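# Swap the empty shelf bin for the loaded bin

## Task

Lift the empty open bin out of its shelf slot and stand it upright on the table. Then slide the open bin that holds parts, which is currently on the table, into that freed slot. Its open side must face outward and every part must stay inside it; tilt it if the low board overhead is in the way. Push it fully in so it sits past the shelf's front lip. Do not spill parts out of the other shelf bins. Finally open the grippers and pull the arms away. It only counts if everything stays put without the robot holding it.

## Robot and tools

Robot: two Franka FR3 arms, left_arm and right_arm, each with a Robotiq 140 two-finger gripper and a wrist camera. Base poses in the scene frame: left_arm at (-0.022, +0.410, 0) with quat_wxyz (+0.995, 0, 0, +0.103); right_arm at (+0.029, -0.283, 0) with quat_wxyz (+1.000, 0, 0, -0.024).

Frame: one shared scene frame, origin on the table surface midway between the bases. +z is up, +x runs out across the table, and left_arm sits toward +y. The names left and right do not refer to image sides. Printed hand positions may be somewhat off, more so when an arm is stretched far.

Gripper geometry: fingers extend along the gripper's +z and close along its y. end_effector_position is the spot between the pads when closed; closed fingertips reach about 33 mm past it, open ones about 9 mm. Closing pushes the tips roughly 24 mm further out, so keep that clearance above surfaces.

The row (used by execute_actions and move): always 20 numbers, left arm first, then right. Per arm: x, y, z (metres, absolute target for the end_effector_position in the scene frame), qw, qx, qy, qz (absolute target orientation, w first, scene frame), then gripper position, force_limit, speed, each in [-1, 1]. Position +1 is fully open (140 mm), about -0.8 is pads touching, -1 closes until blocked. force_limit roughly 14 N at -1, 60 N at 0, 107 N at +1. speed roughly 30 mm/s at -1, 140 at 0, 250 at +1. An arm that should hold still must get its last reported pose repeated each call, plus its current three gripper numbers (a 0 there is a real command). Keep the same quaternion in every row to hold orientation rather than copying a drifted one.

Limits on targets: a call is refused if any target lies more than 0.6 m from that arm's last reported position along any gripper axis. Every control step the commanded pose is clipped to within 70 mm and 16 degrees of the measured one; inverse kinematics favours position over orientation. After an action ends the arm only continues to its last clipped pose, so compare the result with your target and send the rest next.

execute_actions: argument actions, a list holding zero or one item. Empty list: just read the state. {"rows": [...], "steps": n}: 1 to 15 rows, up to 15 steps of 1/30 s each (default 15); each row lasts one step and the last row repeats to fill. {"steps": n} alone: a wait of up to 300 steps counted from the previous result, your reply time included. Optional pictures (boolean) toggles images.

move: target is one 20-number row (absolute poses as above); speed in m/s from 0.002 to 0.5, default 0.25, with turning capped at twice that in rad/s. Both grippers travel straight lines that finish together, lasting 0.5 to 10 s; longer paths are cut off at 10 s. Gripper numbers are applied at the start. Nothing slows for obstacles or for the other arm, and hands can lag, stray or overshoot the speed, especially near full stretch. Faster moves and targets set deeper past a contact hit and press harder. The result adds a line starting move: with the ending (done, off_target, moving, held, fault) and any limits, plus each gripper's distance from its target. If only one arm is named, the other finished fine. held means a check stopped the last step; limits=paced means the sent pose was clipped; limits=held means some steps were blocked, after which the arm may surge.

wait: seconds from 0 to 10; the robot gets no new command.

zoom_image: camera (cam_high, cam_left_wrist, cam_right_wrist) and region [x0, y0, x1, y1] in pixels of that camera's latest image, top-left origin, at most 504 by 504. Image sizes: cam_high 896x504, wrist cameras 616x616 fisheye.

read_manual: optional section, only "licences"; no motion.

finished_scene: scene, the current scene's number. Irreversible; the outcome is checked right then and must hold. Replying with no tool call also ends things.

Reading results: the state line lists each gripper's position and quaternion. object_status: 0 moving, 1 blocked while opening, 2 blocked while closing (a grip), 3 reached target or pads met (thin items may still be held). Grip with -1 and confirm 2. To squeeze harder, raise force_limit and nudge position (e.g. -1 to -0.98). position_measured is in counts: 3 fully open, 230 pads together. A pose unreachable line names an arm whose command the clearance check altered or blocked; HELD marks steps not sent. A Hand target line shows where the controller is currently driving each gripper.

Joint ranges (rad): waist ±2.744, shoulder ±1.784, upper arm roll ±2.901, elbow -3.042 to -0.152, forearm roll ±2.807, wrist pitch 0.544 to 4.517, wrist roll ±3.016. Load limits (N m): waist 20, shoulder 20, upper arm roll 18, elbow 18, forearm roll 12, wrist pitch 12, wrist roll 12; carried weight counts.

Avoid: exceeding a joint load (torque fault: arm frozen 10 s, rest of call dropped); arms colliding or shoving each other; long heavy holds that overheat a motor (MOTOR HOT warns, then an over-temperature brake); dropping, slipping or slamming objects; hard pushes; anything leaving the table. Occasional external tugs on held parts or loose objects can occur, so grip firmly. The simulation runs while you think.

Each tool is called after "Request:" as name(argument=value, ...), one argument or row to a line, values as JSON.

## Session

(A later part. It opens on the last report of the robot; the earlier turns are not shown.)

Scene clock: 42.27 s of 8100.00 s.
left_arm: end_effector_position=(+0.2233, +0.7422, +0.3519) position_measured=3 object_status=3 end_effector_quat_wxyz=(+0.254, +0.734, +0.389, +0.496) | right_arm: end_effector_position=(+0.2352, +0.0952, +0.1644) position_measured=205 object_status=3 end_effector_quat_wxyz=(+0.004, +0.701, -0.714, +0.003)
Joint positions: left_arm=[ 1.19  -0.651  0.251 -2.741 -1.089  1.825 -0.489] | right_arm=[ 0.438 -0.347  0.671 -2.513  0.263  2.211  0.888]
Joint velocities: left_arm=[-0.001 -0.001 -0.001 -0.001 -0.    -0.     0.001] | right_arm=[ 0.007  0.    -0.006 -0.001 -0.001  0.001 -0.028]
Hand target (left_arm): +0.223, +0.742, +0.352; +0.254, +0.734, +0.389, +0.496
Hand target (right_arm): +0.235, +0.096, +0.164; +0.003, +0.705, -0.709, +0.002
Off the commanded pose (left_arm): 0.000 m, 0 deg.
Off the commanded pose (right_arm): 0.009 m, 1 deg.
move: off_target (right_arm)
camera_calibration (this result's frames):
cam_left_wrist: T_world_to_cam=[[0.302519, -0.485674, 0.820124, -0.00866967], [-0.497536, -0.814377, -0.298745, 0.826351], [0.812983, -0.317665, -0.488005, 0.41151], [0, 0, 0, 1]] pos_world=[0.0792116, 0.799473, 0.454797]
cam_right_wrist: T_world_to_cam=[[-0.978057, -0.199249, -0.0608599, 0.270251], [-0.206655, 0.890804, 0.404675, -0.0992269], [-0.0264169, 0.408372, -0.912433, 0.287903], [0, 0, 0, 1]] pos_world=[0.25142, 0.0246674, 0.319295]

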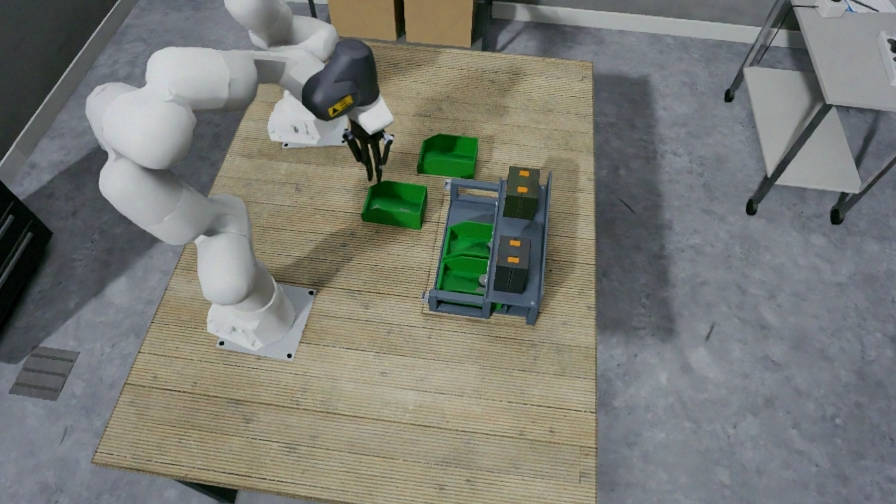

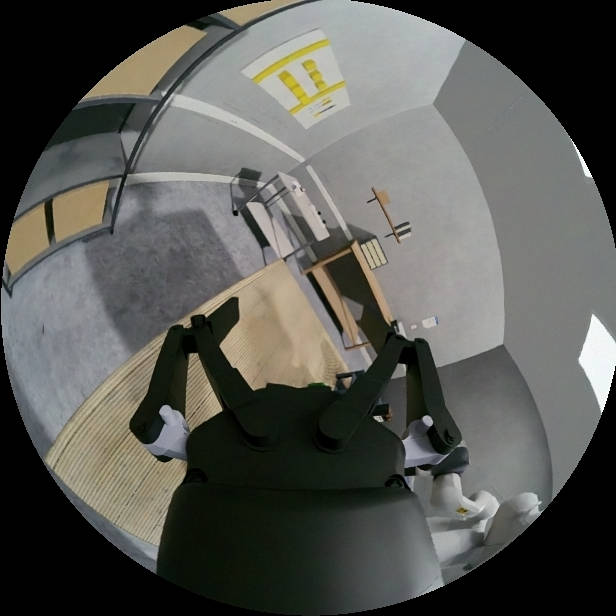

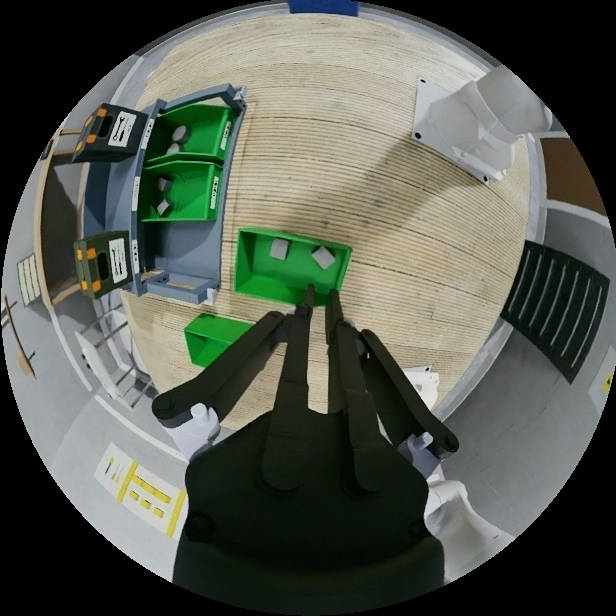

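Request:
move(
  target=[0.2233,0.7422,0.3519,0.254,0.734,0.389,0.496,1,0,0,0.213,0.088,0.105,0,0.707,-0.707,0,-0.6,1,0],
  speed=0.08,
)

Request:
zoom_image(
  camera="cam_right_wrist",
  region=[200,180,420,360],
)

Scene clock: 45.30 s of 8100.00 s.
left_arm: end_effector_position=(+0.2233, +0.7422, +0.3519) position_measured=3 object_status=3 end_effector_quat_wxyz=(+0.254, +0.734, +0.389, +0.496) | right_arm: end_effector_position=(+0.2143, +0.0857, +0.1064) position_measured=205 object_status=3 end_effector_quat_wxyz=(+0.000, +0.709, -0.705, +0.002)
Joint positions: left_arm=[ 1.19  -0.651  0.251 -2.741 -1.089  1.825 -0.489] | right_arm=[ 0.448 -0.297  0.731 -2.64   0.285  2.393  0.89 ]
Joint velocities: left_arm=[-0.    -0.001  0.    -0.001  0.     0.    -0.001] | right_arm=[-0.     0.002 -0.     0.     0.     0.011  0.004]
Hand target (left_arm): +0.223, +0.742, +0.352; +0.254, +0.734, +0.389, +0.496
Hand target (right_arm): +0.214, +0.086, +0.105; -0.000, +0.707, -0.707, +0.001
Off the commanded pose (left_arm): 0.000 m, 0 deg.
Off the commanded pose (right_arm): 0.003 m, 0 deg.
move: done
camera_calibration (this result's frames):
cam_left_wrist: T_world_to_cam=[[0.302519, -0.485674, 0.820124, -0.00866968], [-0.497535, -0.814377, -0.298745, 0.826351], [0.812983, -0.317665, -0.488005, 0.41151], [0, 0, 0, 1]] pos_world=[0.0792116, 0.799473, 0.454797]
cam_right_wrist: T_world_to_cam=[[-0.972574, -0.222921, -0.0663772, 0.245766], [-0.230307, 0.883053, 0.408871, -0.0663191], [-0.0325312, 0.412944, -0.910175, 0.239036], [0, 0, 0, 1]] pos_world=[0.231528, 0.0146416, 0.260993]

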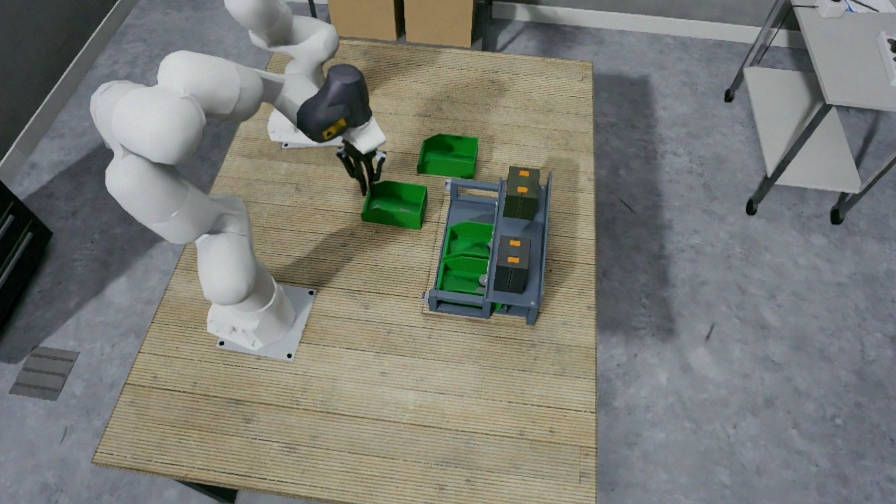

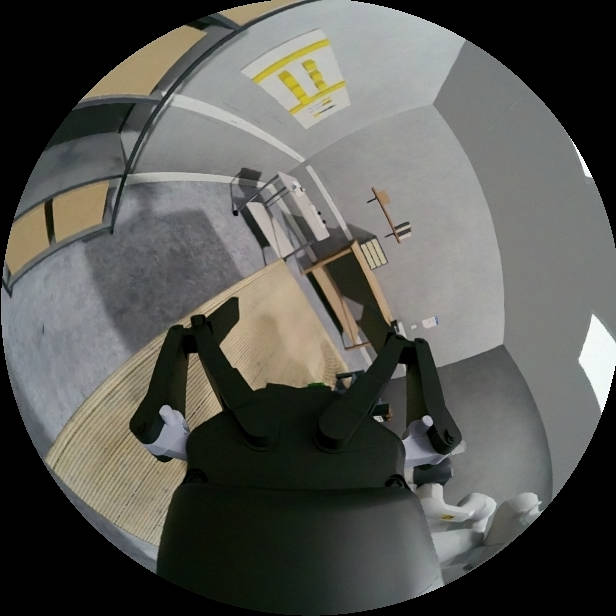

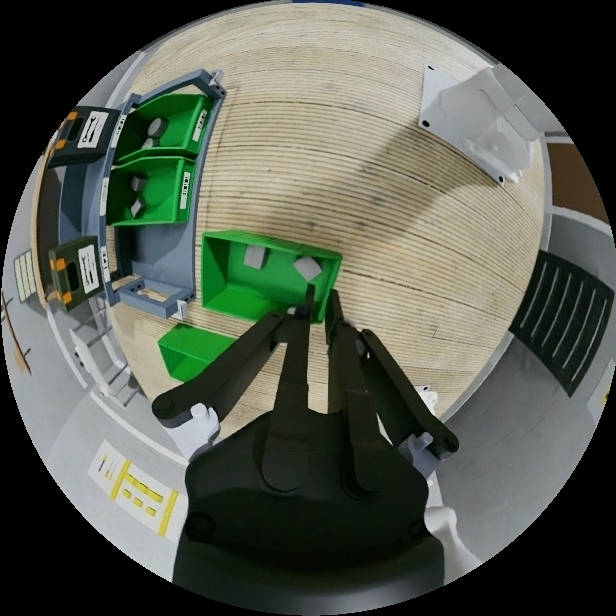

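Region (200, 180, 420, 360) of cam_right_wrist's 616x616 image, scaled by 2.291, with more detail than that image has; it fills the top 412 rows of this view, and the rest is white.

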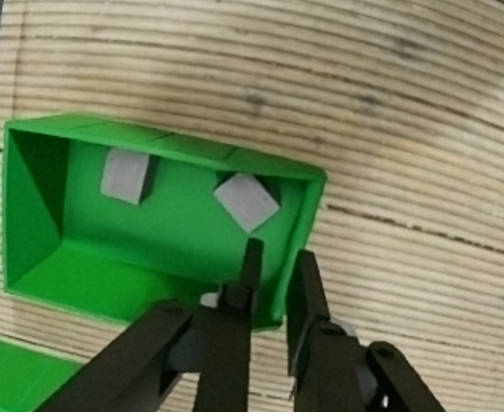

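Request:
move(
  target=[0.2233,0.7422,0.3519,0.254,0.734,0.389,0.496,1,0,0,0.203,0.089,0.053,0,0.707,-0.707,0,-0.55,1,0],
  speed=0.03,
)

Scene clock: 49.17 s of 8100.00 s.
left_arm: end_effector_position=(+0.2233, +0.7422, +0.3519) position_measured=3 object_status=3 end_effector_quat_wxyz=(+0.254, +0.734, +0.389, +0.496) | right_arm: end_effector_position=(+0.2024, +0.0878, +0.0545) position_measured=199 object_status=3 end_effector_quat_wxyz=(+0.001, +0.710, -0.704, +0.000)
Joint positions: left_arm=[ 1.19  -0.651  0.251 -2.741 -1.089  1.825 -0.489] | right_arm=[ 0.386 -0.151  0.827 -2.687  0.207  2.572  0.975]
Joint velocities: left_arm=[ 0.     0.    -0.001  0.     0.001 -0.    -0.002] | right_arm=[-0.008  0.001  0.009  0.002 -0.007  0.012  0.027]
Hand target (left_arm): +0.223, +0.742, +0.352; +0.254, +0.734, +0.389, +0.496
Hand target (right_arm): +0.203, +0.088, +0.054; -0.000, +0.708, -0.707, +0.001
Off the commanded pose (left_arm): 0.000 m, 0 deg.
Off the commanded pose (right_arm): 0.002 m, 1 deg.
move: done
camera_calibration (this result's frames):
cam_left_wrist: T_world_to_cam=[[0.302519, -0.485674, 0.820124, -0.00866963], [-0.497536, -0.814377, -0.298745, 0.826351], [0.812983, -0.317665, -0.488005, 0.41151], [0, 0, 0, 1]] pos_world=[0.0792116, 0.799473, 0.454797]
cam_right_wrist: T_world_to_cam=[[-0.972114, -0.225836, -0.0631857, 0.23123], [-0.231553, 0.881724, 0.411031, -0.0494458], [-0.0371133, 0.4142, -0.909429, 0.191311], [0, 0, 0, 1]] pos_world=[0.220433, 0.0165767, 0.208918]

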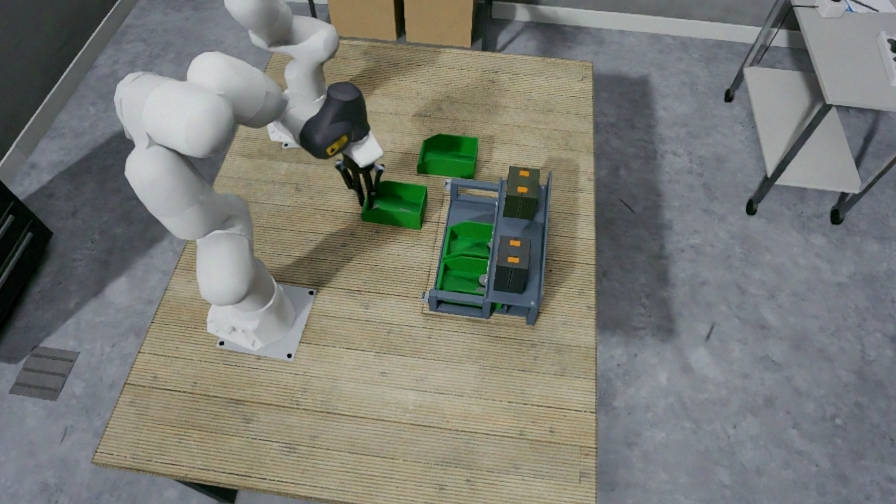

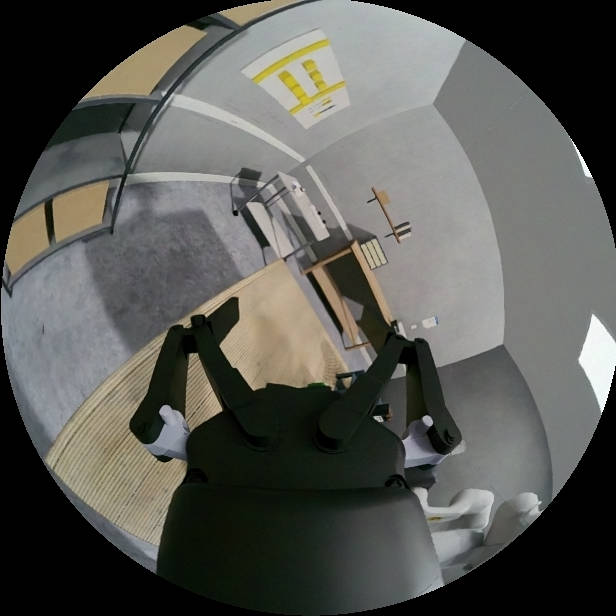

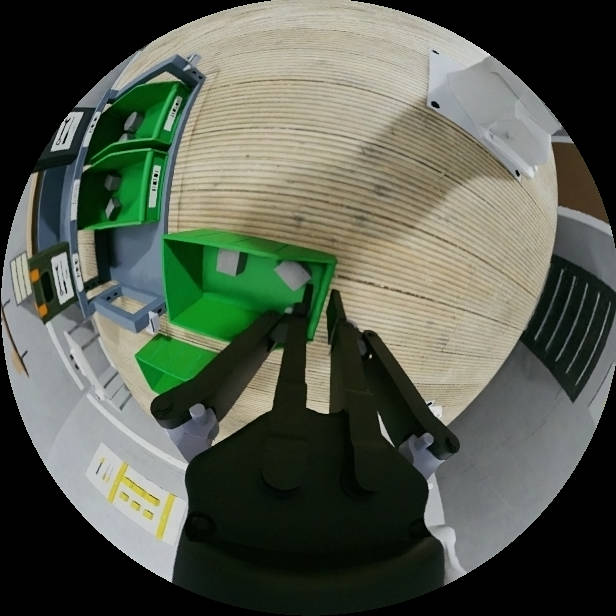

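Request:
move(
  target=[0.2233,0.7422,0.3519,0.254,0.734,0.389,0.496,1,0,0,0.203,0.0865,0.053,0,0.707,-0.707,0,-1,1,-0.5],
  speed=0.02,
)

Request:
move(
  target=[0.2233,0.7422,0.3519,0.254,0.734,0.389,0.496,1,0,0,0.215,0.09,0.135,0.147,0.692,-0.692,-0.147,-1,1,-0.5],
  speed=0.05,
)

Scene clock: 50.47 s of 8100.00 s.
left_arm: end_effector_position=(+0.2233, +0.7422, +0.3519) position_measured=3 object_status=3 end_effector_quat_wxyz=(+0.254, +0.734, +0.389, +0.496) | right_arm: end_effector_position=(+0.2031, +0.0883, +0.0549) position_measured=225 object_status=2 end_effector_quat_wxyz=(-0.000, +0.708, -0.706, +0.001)
Joint positions: left_arm=[ 1.19  -0.651  0.251 -2.741 -1.089  1.825 -0.489] | right_arm=[ 0.386 -0.151  0.828 -2.687  0.206  2.574  0.981]
Joint velocities: left_arm=[-0.    -0.001 -0.     0.001  0.002  0.    -0.001] | right_arm=[ 0.    -0.001  0.002  0.    -0.001 -0.     0.   ]
Hand target (left_arm): +0.223, +0.742, +0.352; +0.254, +0.734, +0.389, +0.496
Hand target (right_arm): +0.203, +0.087, +0.053; +0.000, +0.707, -0.707, +0.000
Off the commanded pose (left_arm): 0.000 m, 0 deg.
Off the commanded pose (right_arm): 0.003 m, 0 deg.
move: done
camera_calibration (this result's frames):
cam_left_wrist: T_world_to_cam=[[0.302519, -0.485674, 0.820124, -0.00866964], [-0.497535, -0.814377, -0.298745, 0.826351], [0.812983, -0.317665, -0.488005, 0.41151], [0, 0, 0, 1]] pos_world=[0.0792116, 0.799473, 0.454797]
cam_right_wrist: T_world_to_cam=[[-0.973322, -0.219851, -0.065654, 0.231871], [-0.22711, 0.882417, 0.41202, -0.0508959], [-0.0326489, 0.415939, -0.908806, 0.190327], [0, 0, 0, 1]] pos_world=[0.22034, 0.0167242, 0.209164]

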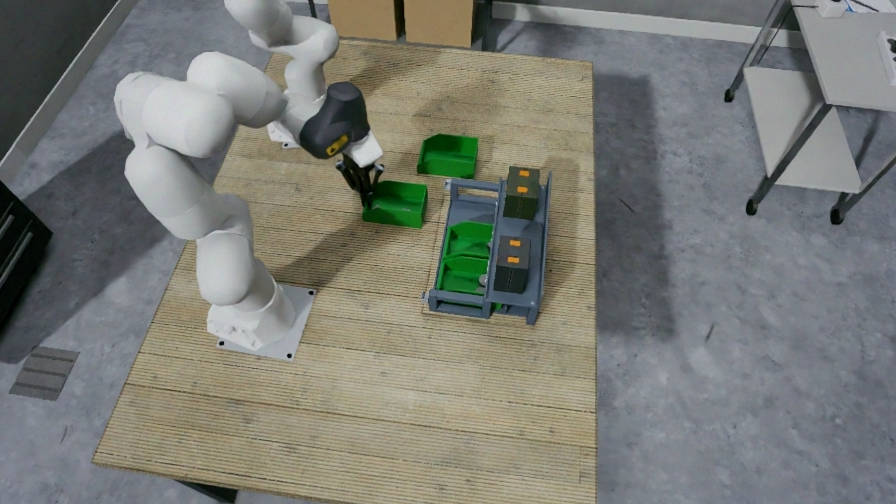

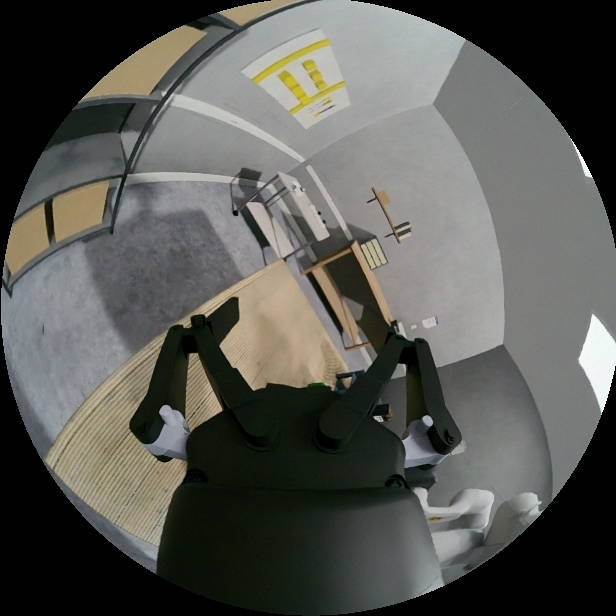

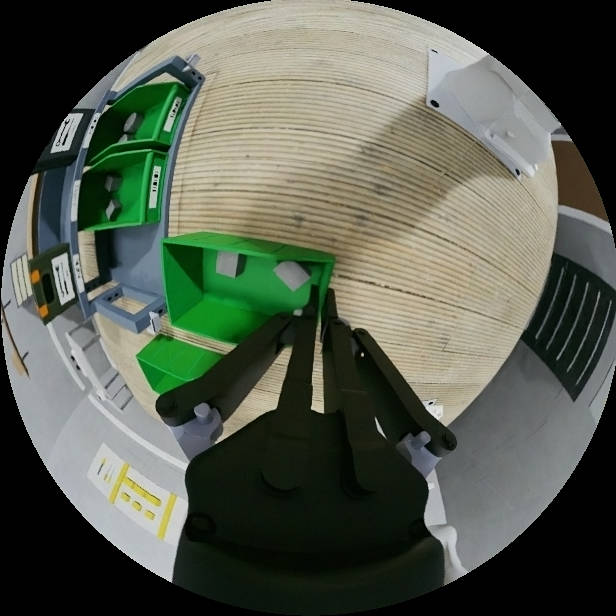

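Scene clock: 55.07 s of 8100.00 s.
left_arm: end_effector_position=(+0.2233, +0.7422, +0.3519) position_measured=3 object_status=3 end_effector_quat_wxyz=(+0.254, +0.734, +0.389, +0.496) | right_arm: end_effector_position=(+0.2097, +0.0931, +0.1358) position_measured=225 object_status=2 end_effector_quat_wxyz=(+0.148, +0.693, -0.689, -0.150)
Joint positions: left_arm=[ 1.19  -0.651  0.251 -2.741 -1.089  1.825 -0.489] | right_arm=[ 0.386 -0.059  0.563 -2.362  0.4    2.005  0.665]
Joint velocities: left_arm=[-0.001 -0.001 -0.     0.    -0.     0.     0.002] | right_arm=[ 0.001  0.002 -0.002 -0.001  0.001 -0.014 -0.01 ]
Hand target (left_arm): +0.223, +0.742, +0.352; +0.254, +0.734, +0.389, +0.496
Hand target (right_arm): +0.211, +0.095, +0.138; +0.147, +0.694, -0.688, -0.153
Off the commanded pose (left_arm): 0.000 m, 0 deg.
Off the commanded pose (right_arm): 0.006 m, 1 deg.
move: off_target (right_arm)
camera_calibration (this result's frames):
cam_left_wrist: T_world_to_cam=[[0.302519, -0.485674, 0.820124, -0.00866964], [-0.497535, -0.814377, -0.298745, 0.826351], [0.812983, -0.317665, -0.488005, 0.41151], [0, 0, 0, 1]] pos_world=[0.0792116, 0.799473, 0.454797]
cam_right_wrist: T_world_to_cam=[[-0.913261, -0.222058, 0.341533, 0.176993], [-0.0374358, 0.880573, 0.472429, -0.134803], [-0.405652, 0.418665, -0.812506, 0.326963], [0, 0, 0, 1]] pos_world=[0.289227, 0.0211183, 0.268895]

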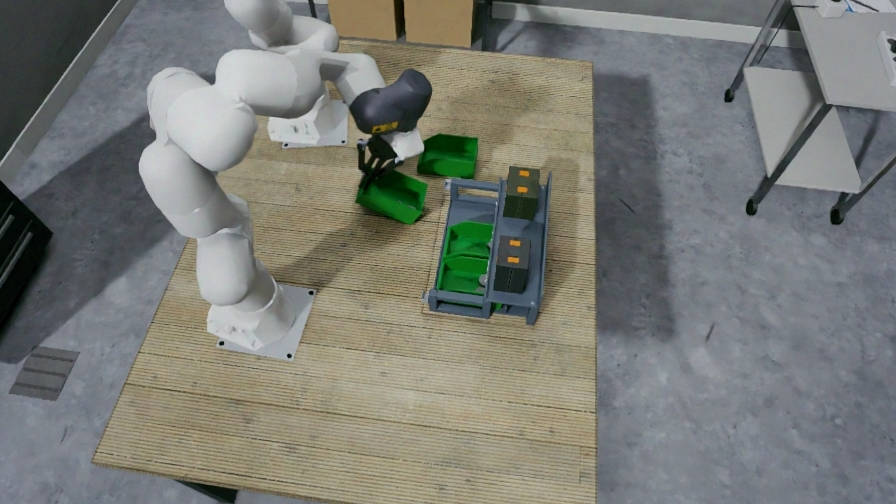

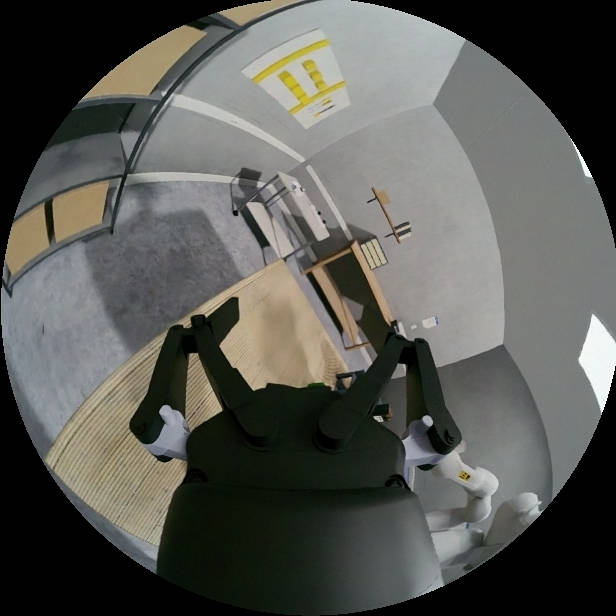

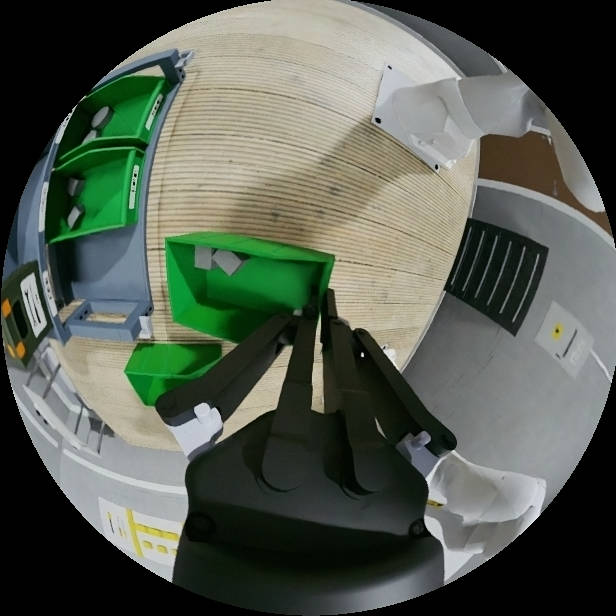

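Request:
move(
  target=[0.2233,0.7422,0.3519,0.254,0.734,0.389,0.496,1,0,0,0.29,0.09,0.14,0.147,0.692,-0.692,-0.147,-1,1,-0.5],
  speed=0.05,
)

Request:
move(
  target=[0.2233,0.7422,0.3519,0.254,0.734,0.389,0.496,1,0,0,0.35,0.09,0.135,0.147,0.692,-0.692,-0.147,-1,1,-0.5],
  speed=0.025,
)

Scene clock: 58.13 s of 8100.00 s.
left_arm: end_effector_position=(+0.2233, +0.7422, +0.3519) position_measured=3 object_status=3 end_effector_quat_wxyz=(+0.254, +0.734, +0.389, +0.496) | right_arm: end_effector_position=(+0.2867, +0.0937, +0.1396) position_measured=225 object_status=2 end_effector_quat_wxyz=(+0.148, +0.690, -0.692, -0.150)
Joint positions: left_arm=[ 1.19  -0.651  0.251 -2.741 -1.089  1.825 -0.489] | right_arm=[ 0.344  0.097  0.499 -2.179  0.276  1.951  0.658]
Joint velocities: left_arm=[-0.001 -0.    -0.     0.    -0.    -0.001  0.002] | right_arm=[ 0.001  0.003  0.001  0.004 -0.005 -0.01  -0.002]
Hand target (left_arm): +0.223, +0.742, +0.352; +0.254, +0.734, +0.389, +0.496
Hand target (right_arm): +0.289, +0.093, +0.141; +0.146, +0.692, -0.691, -0.149
Off the commanded pose (left_arm): 0.000 m, 0 deg.
Off the commanded pose (right_arm): 0.005 m, 0 deg.
move: off_target (right_arm)
camera_calibration (this result's frames):
cam_left_wrist: T_world_to_cam=[[0.302519, -0.485674, 0.820124, -0.00866969], [-0.497535, -0.814377, -0.298745, 0.826351], [0.812983, -0.317665, -0.488005, 0.41151], [0, 0, 0, 1]] pos_world=[0.0792116, 0.799473, 0.454797]
cam_right_wrist: T_world_to_cam=[[-0.915082, -0.214527, 0.341472, 0.245991], [-0.0312059, 0.881892, 0.470417, -0.13582], [-0.402058, 0.419814, -0.813698, 0.360055], [0, 0, 0, 1]] pos_world=[0.365627, 0.0213946, 0.27287]

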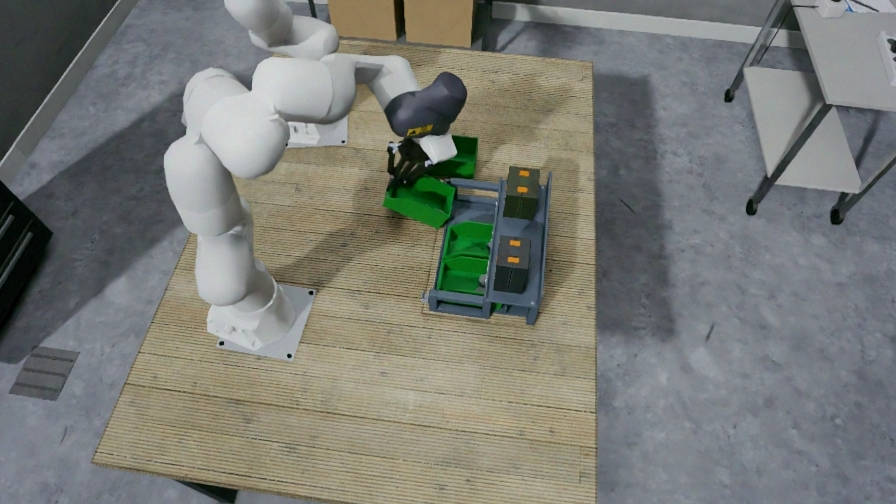

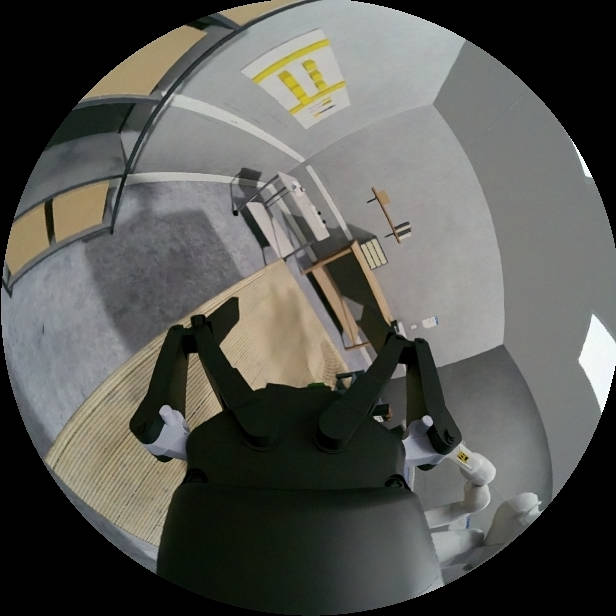

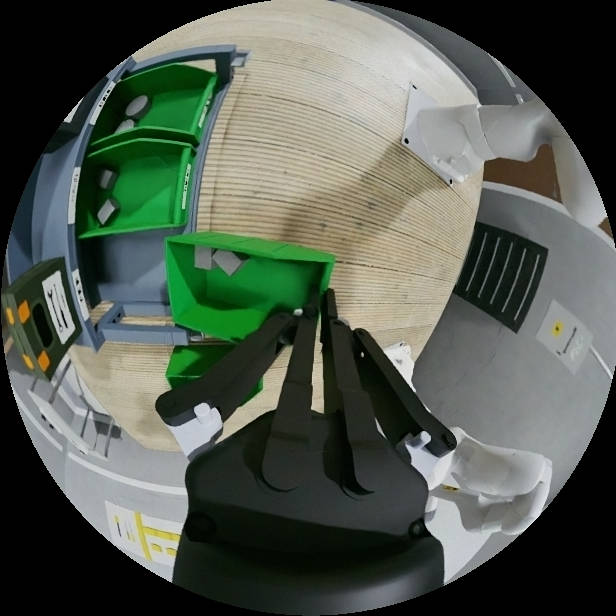

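Scene clock: 60.97 s of 8100.00 s.
left_arm: end_effector_position=(+0.2233, +0.7422, +0.3519) position_measured=3 object_status=3 end_effector_quat_wxyz=(+0.254, +0.734, +0.389, +0.496) | right_arm: end_effector_position=(+0.3219, +0.0956, +0.1393) position_measured=225 object_status=2 end_effector_quat_wxyz=(+0.170, +0.692, -0.683, -0.161)
Joint positions: left_arm=[ 1.19  -0.651  0.251 -2.741 -1.089  1.825 -0.489] | right_arm=[ 0.345  0.229  0.458 -2.022  0.216  1.861  0.648]
Joint velocities: left_arm=[-0.     0.001  0.001 -0.    -0.001  0.    -0.   ] | right_arm=[ 0.008 -0.001 -0.005  0.    -0.003  0.     0.   ]
Hand target (left_arm): +0.223, +0.742, +0.352; +0.254, +0.734, +0.389, +0.496
Hand target (right_arm): +0.349, +0.092, +0.137; +0.147, +0.692, -0.691, -0.148
Off the commanded pose (left_arm): 0.000 m, 0 deg.
Off the commanded pose (right_arm): 0.029 m, 3 deg.
move: off_target (right_arm)
camera_calibration (this result's frames):
cam_left_wrist: T_world_to_cam=[[0.302519, -0.485674, 0.820124, -0.00866962], [-0.497535, -0.814377, -0.298745, 0.826351], [0.812983, -0.317665, -0.488005, 0.41151], [0, 0, 0, 1]] pos_world=[0.0792116, 0.799473, 0.454797]
cam_right_wrist: T_world_to_cam=[[-0.893342, -0.227349, 0.387624, 0.266501], [-0.0259298, 0.887222, 0.460613, -0.137098], [-0.448629, 0.401434, -0.798488, 0.387863], [0, 0, 0, 1]] pos_world=[0.408528, 0.0265233, 0.269551]

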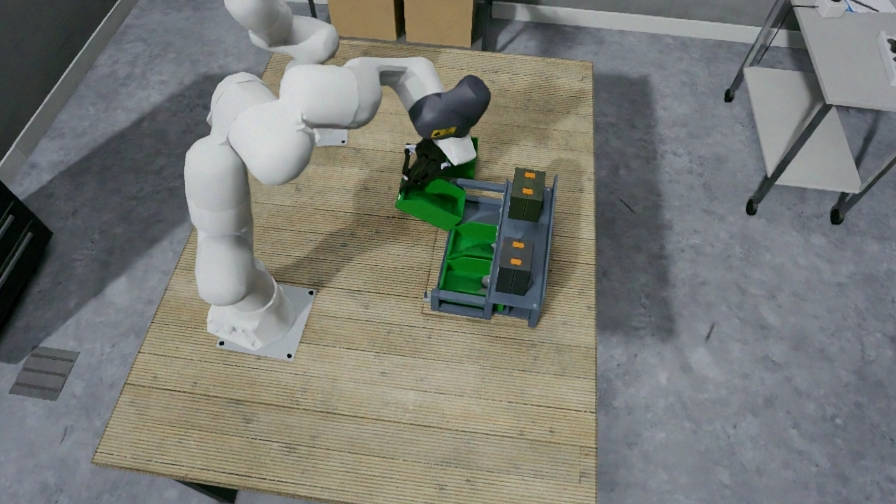

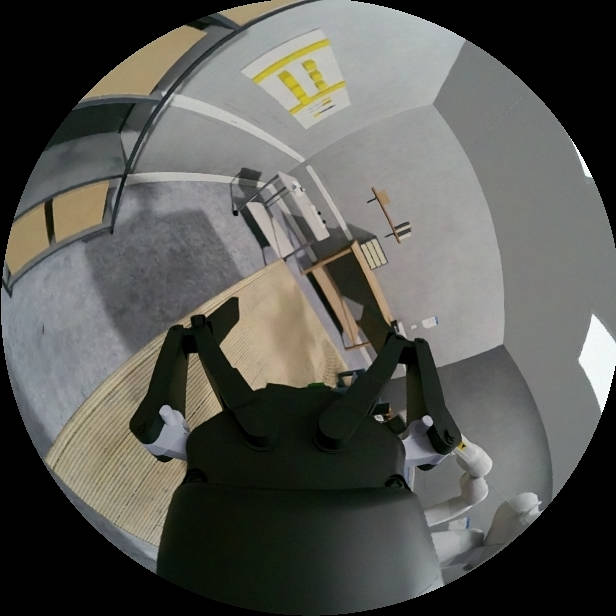

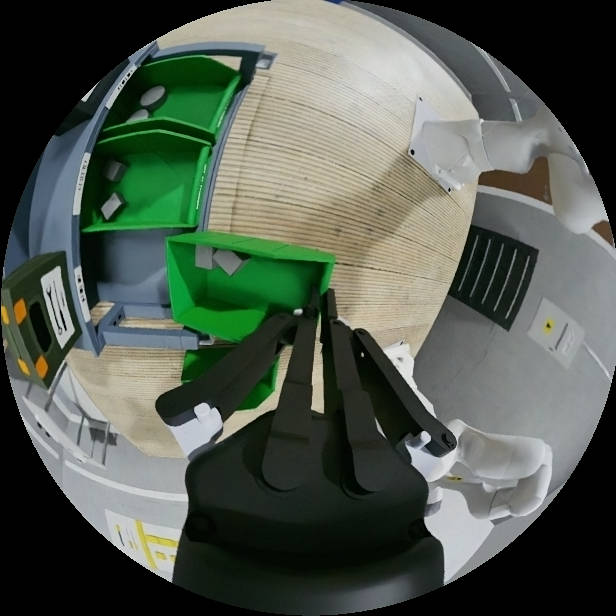

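Request:
move(
  target=[0.2233,0.7422,0.3519,0.254,0.734,0.389,0.496,1,0,0,0.295,0.082,0.16,0.147,0.692,-0.692,-0.147,-1,1,-0.5],
  speed=0.03,
)

Request:
move(
  target=[0.2233,0.7422,0.3519,0.254,0.734,0.389,0.496,1,0,0,0.33,0.082,0.16,0.147,0.692,-0.692,-0.147,-1,1,-0.5],
  speed=0.02,
)

Request:
zoom_image(
  camera="cam_high",
  region=[370,130,570,330],
)

Scene clock: 63.63 s of 8100.00 s.
left_arm: end_effector_position=(+0.2233, +0.7422, +0.3519) position_measured=3 object_status=3 end_effector_quat_wxyz=(+0.254, +0.734, +0.389, +0.496) | right_arm: end_effector_position=(+0.2934, +0.0773, +0.1555) position_measured=225 object_status=2 end_effector_quat_wxyz=(+0.154, +0.690, -0.693, -0.145)
Joint positions: left_arm=[ 1.19  -0.651  0.251 -2.741 -1.089  1.825 -0.489] | right_arm=[ 0.346  0.064  0.466 -2.169  0.268  1.891  0.643]
Joint velocities: left_arm=[ 0.    -0.001  0.    -0.001 -0.    -0.001 -0.   ] | right_arm=[-0.    -0.002 -0.001 -0.007  0.007  0.006 -0.002]
Hand target (left_arm): +0.223, +0.742, +0.352; +0.254, +0.734, +0.389, +0.496
Hand target (right_arm): +0.295, +0.081, +0.158; +0.148, +0.691, -0.692, -0.146
Off the commanded pose (left_arm): 0.000 m, 0 deg.
Off the commanded pose (right_arm): 0.007 m, 1 deg.
move: off_target (right_arm)
camera_calibration (this result's frames):
cam_left_wrist: T_world_to_cam=[[0.302519, -0.485674, 0.820124, -0.00866966], [-0.497536, -0.814377, -0.298745, 0.826351], [0.812983, -0.317665, -0.488005, 0.41151], [0, 0, 0, 1]] pos_world=[0.0792116, 0.799473, 0.454797]
cam_right_wrist: T_world_to_cam=[[-0.913688, -0.210753, 0.347501, 0.241529], [-0.0314388, 0.889128, 0.456578, -0.127021], [-0.405198, 0.406245, -0.819011, 0.385372], [0, 0, 0, 1]] pos_world=[0.372841, 0.00728488, 0.289688]

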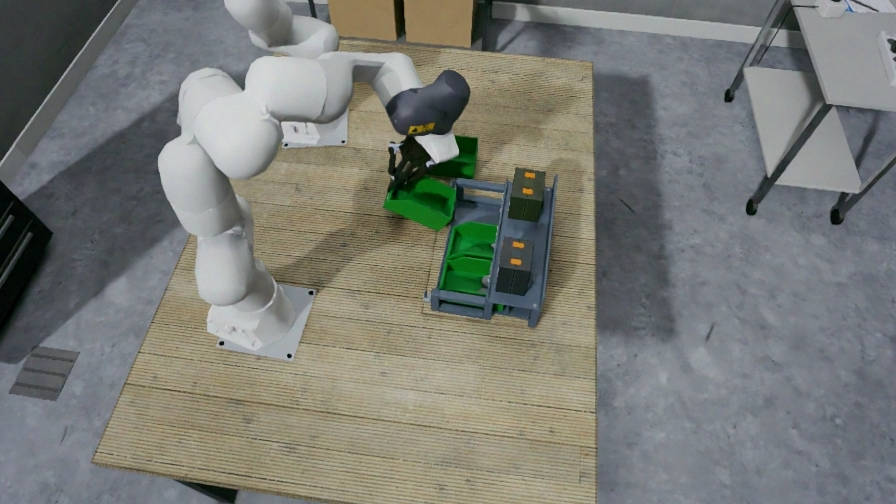

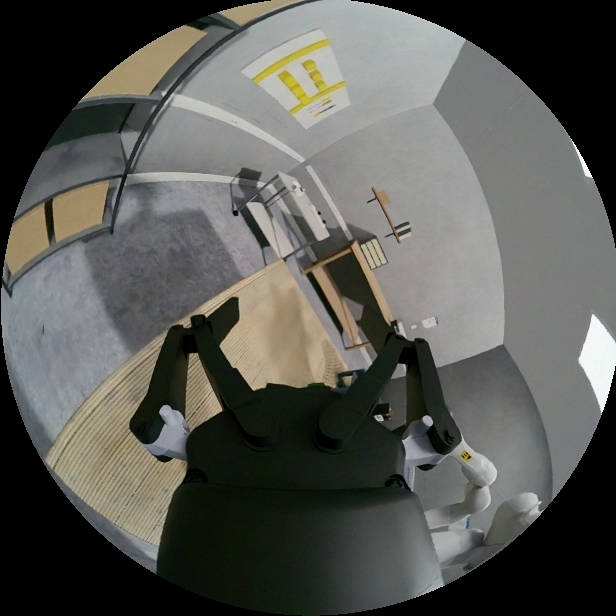

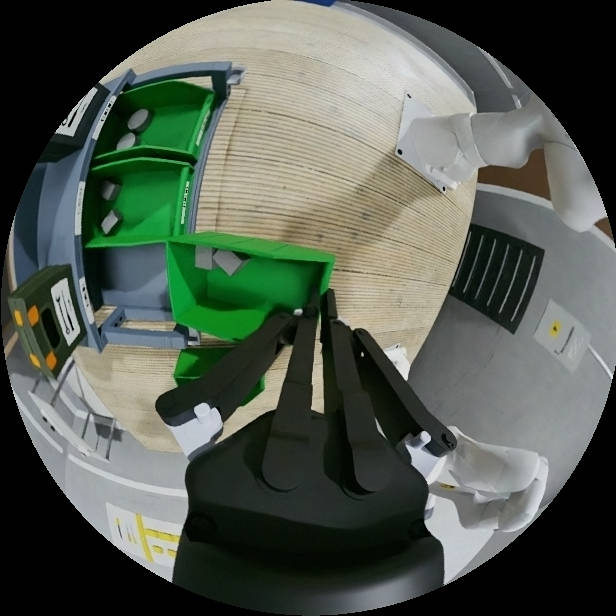

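Scene clock: 65.70 s of 8100.00 s.
left_arm: end_effector_position=(+0.2233, +0.7422, +0.3519) position_measured=3 object_status=3 end_effector_quat_wxyz=(+0.254, +0.734, +0.389, +0.496) | right_arm: end_effector_position=(+0.3260, +0.0842, +0.1585) position_measured=225 object_status=2 end_effector_quat_wxyz=(+0.149, +0.690, -0.692, -0.149)
Joint positions: left_arm=[ 1.19  -0.651  0.251 -2.741 -1.089  1.825 -0.489] | right_arm=[ 0.342  0.138  0.44  -2.072  0.235  1.869  0.635]
Joint velocities: left_arm=[ 0.001 -0.001  0.    -0.     0.001  0.     0.   ] | right_arm=[-0.002  0.002 -0.     0.004 -0.002 -0.006 -0.002]
Hand target (left_arm): +0.223, +0.742, +0.352; +0.254, +0.734, +0.389, +0.496
Hand target (right_arm): +0.330, +0.084, +0.161; +0.147, +0.692, -0.691, -0.148
Off the commanded pose (left_arm): 0.000 m, 0 deg.
Off the commanded pose (right_arm): 0.005 m, 0 deg.
move: off_target (right_arm)
camera_calibration (this result's frames):
cam_left_wrist: T_world_to_cam=[[0.302519, -0.485674, 0.820124, -0.00866961], [-0.497535, -0.814377, -0.298745, 0.826352], [0.812983, -0.317664, -0.488005, 0.41151], [0, 0, 0, 1]] pos_world=[0.0792115, 0.799473, 0.454797]
cam_right_wrist: T_world_to_cam=[[-0.914481, -0.21474, 0.342946, 0.273031], [-0.0317148, 0.882987, 0.468325, -0.134747], [-0.403385, 0.417398, -0.814285, 0.39594], [0, 0, 0, 1]] pos_world=[0.405124, 0.0123456, 0.291878]

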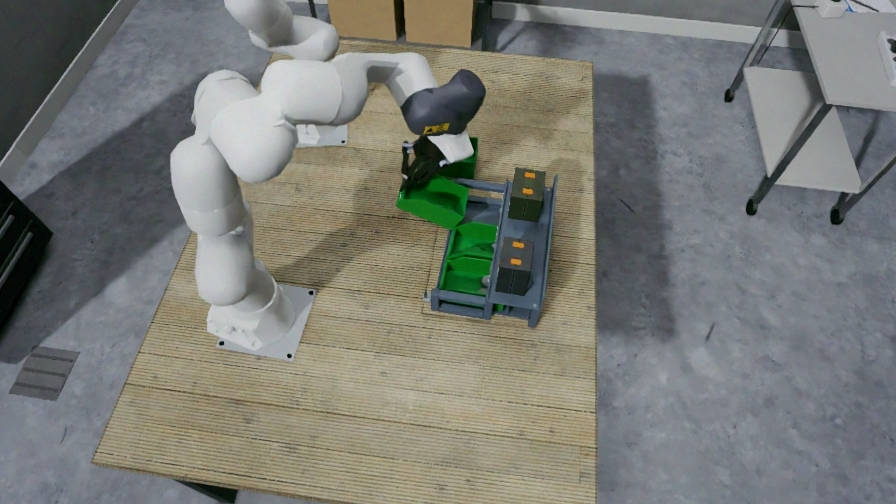

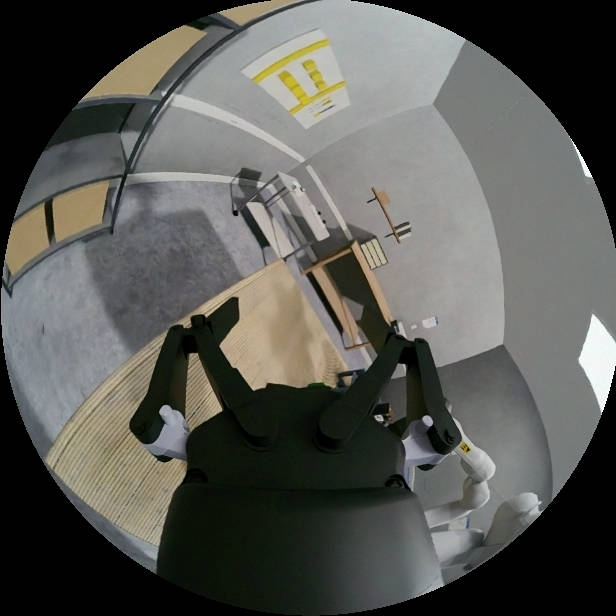

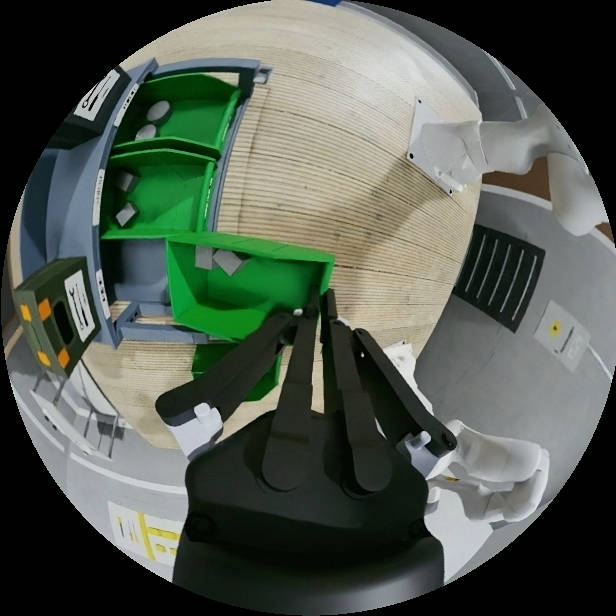

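Region (370, 130, 570, 330) of cam_high's 896x504 image, scaled by 2.520, with more detail than that image has.

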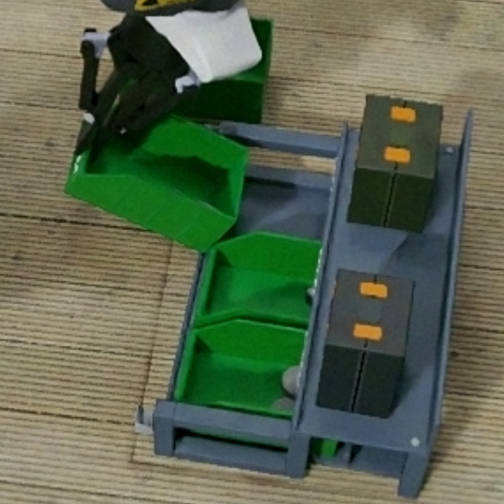

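Request:
move(
  target=[0.2233,0.7422,0.3519,0.254,0.734,0.389,0.496,1,0,0,0.375,0.082,0.155,0.147,0.692,-0.692,-0.147,-1,1,-0.5],
  speed=0.02,
)

Request:
zoom_image(
  camera="cam_high",
  region=[370,130,570,330],
)

Scene clock: 69.27 s of 8100.00 s.
left_arm: end_effector_position=(+0.2233, +0.7422, +0.3519) position_measured=3 object_status=3 end_effector_quat_wxyz=(+0.254, +0.734, +0.389, +0.496) | right_arm: end_effector_position=(+0.3391, +0.0884, +0.1604) position_measured=225 object_status=2 end_effector_quat_wxyz=(+0.177, +0.691, -0.682, -0.164)
Joint positions: left_arm=[ 1.19  -0.651  0.251 -2.741 -1.089  1.825 -0.489] | right_arm=[ 0.348  0.239  0.424 -1.948  0.208  1.777  0.636]
Joint velocities: left_arm=[-0.     0.     0.    -0.     0.     0.     0.001] | right_arm=[ 0.007  0.002 -0.008  0.007 -0.001 -0.009  0.   ]
Hand target (left_arm): +0.223, +0.742, +0.352; +0.254, +0.734, +0.389, +0.496
Hand target (right_arm): +0.374, +0.083, +0.158; +0.147, +0.692, -0.691, -0.148
Off the commanded pose (left_arm): 0.000 m, 0 deg.
Off the commanded pose (right_arm): 0.037 m, 4 deg.
move: off_target (right_arm)
camera_calibration (this result's frames):
cam_left_wrist: T_world_to_cam=[[0.302519, -0.485674, 0.820124, -0.00866969], [-0.497535, -0.814377, -0.298745, 0.826351], [0.812983, -0.317665, -0.488005, 0.41151], [0, 0, 0, 1]] pos_world=[0.0792115, 0.799473, 0.454797]
cam_right_wrist: T_world_to_cam=[[-0.887465, -0.225294, 0.402055, 0.267552], [-0.01956, 0.889999, 0.455542, -0.141617], [-0.46046, 0.396413, -0.79425, 0.419039], [0, 0, 0, 1]] pos_world=[0.427623, 0.0202042, 0.289763]

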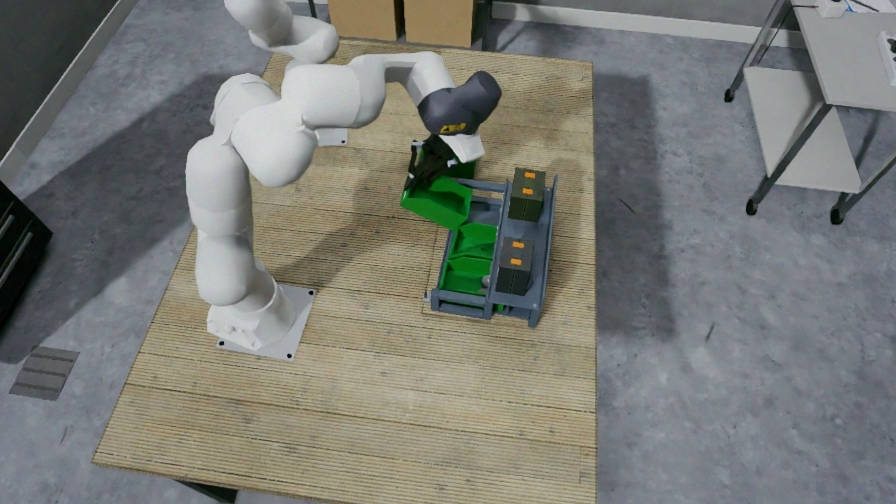

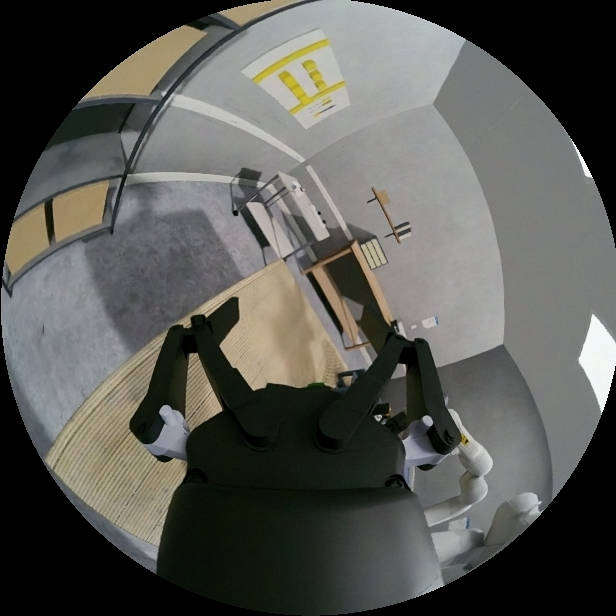

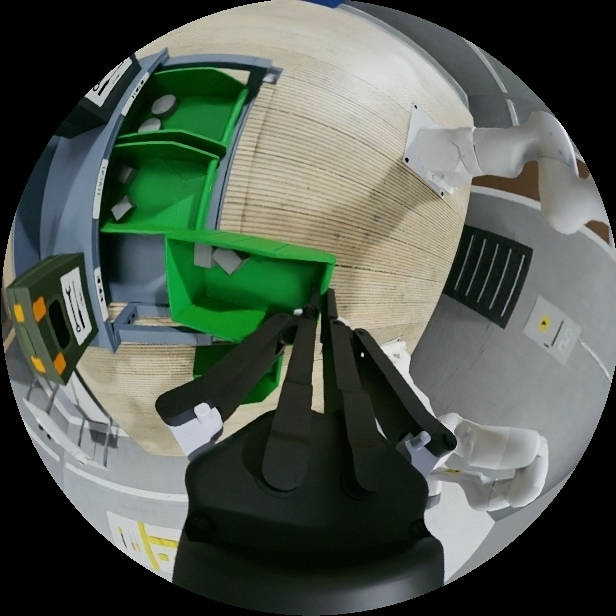

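Region (370, 130, 570, 330) of cam_high's 896x504 image, scaled by 2.520, with more detail than that image has.

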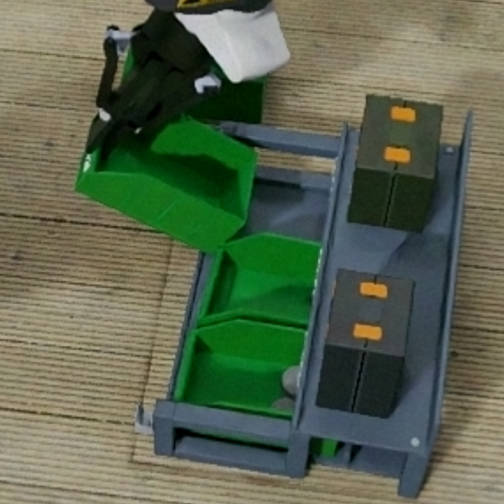

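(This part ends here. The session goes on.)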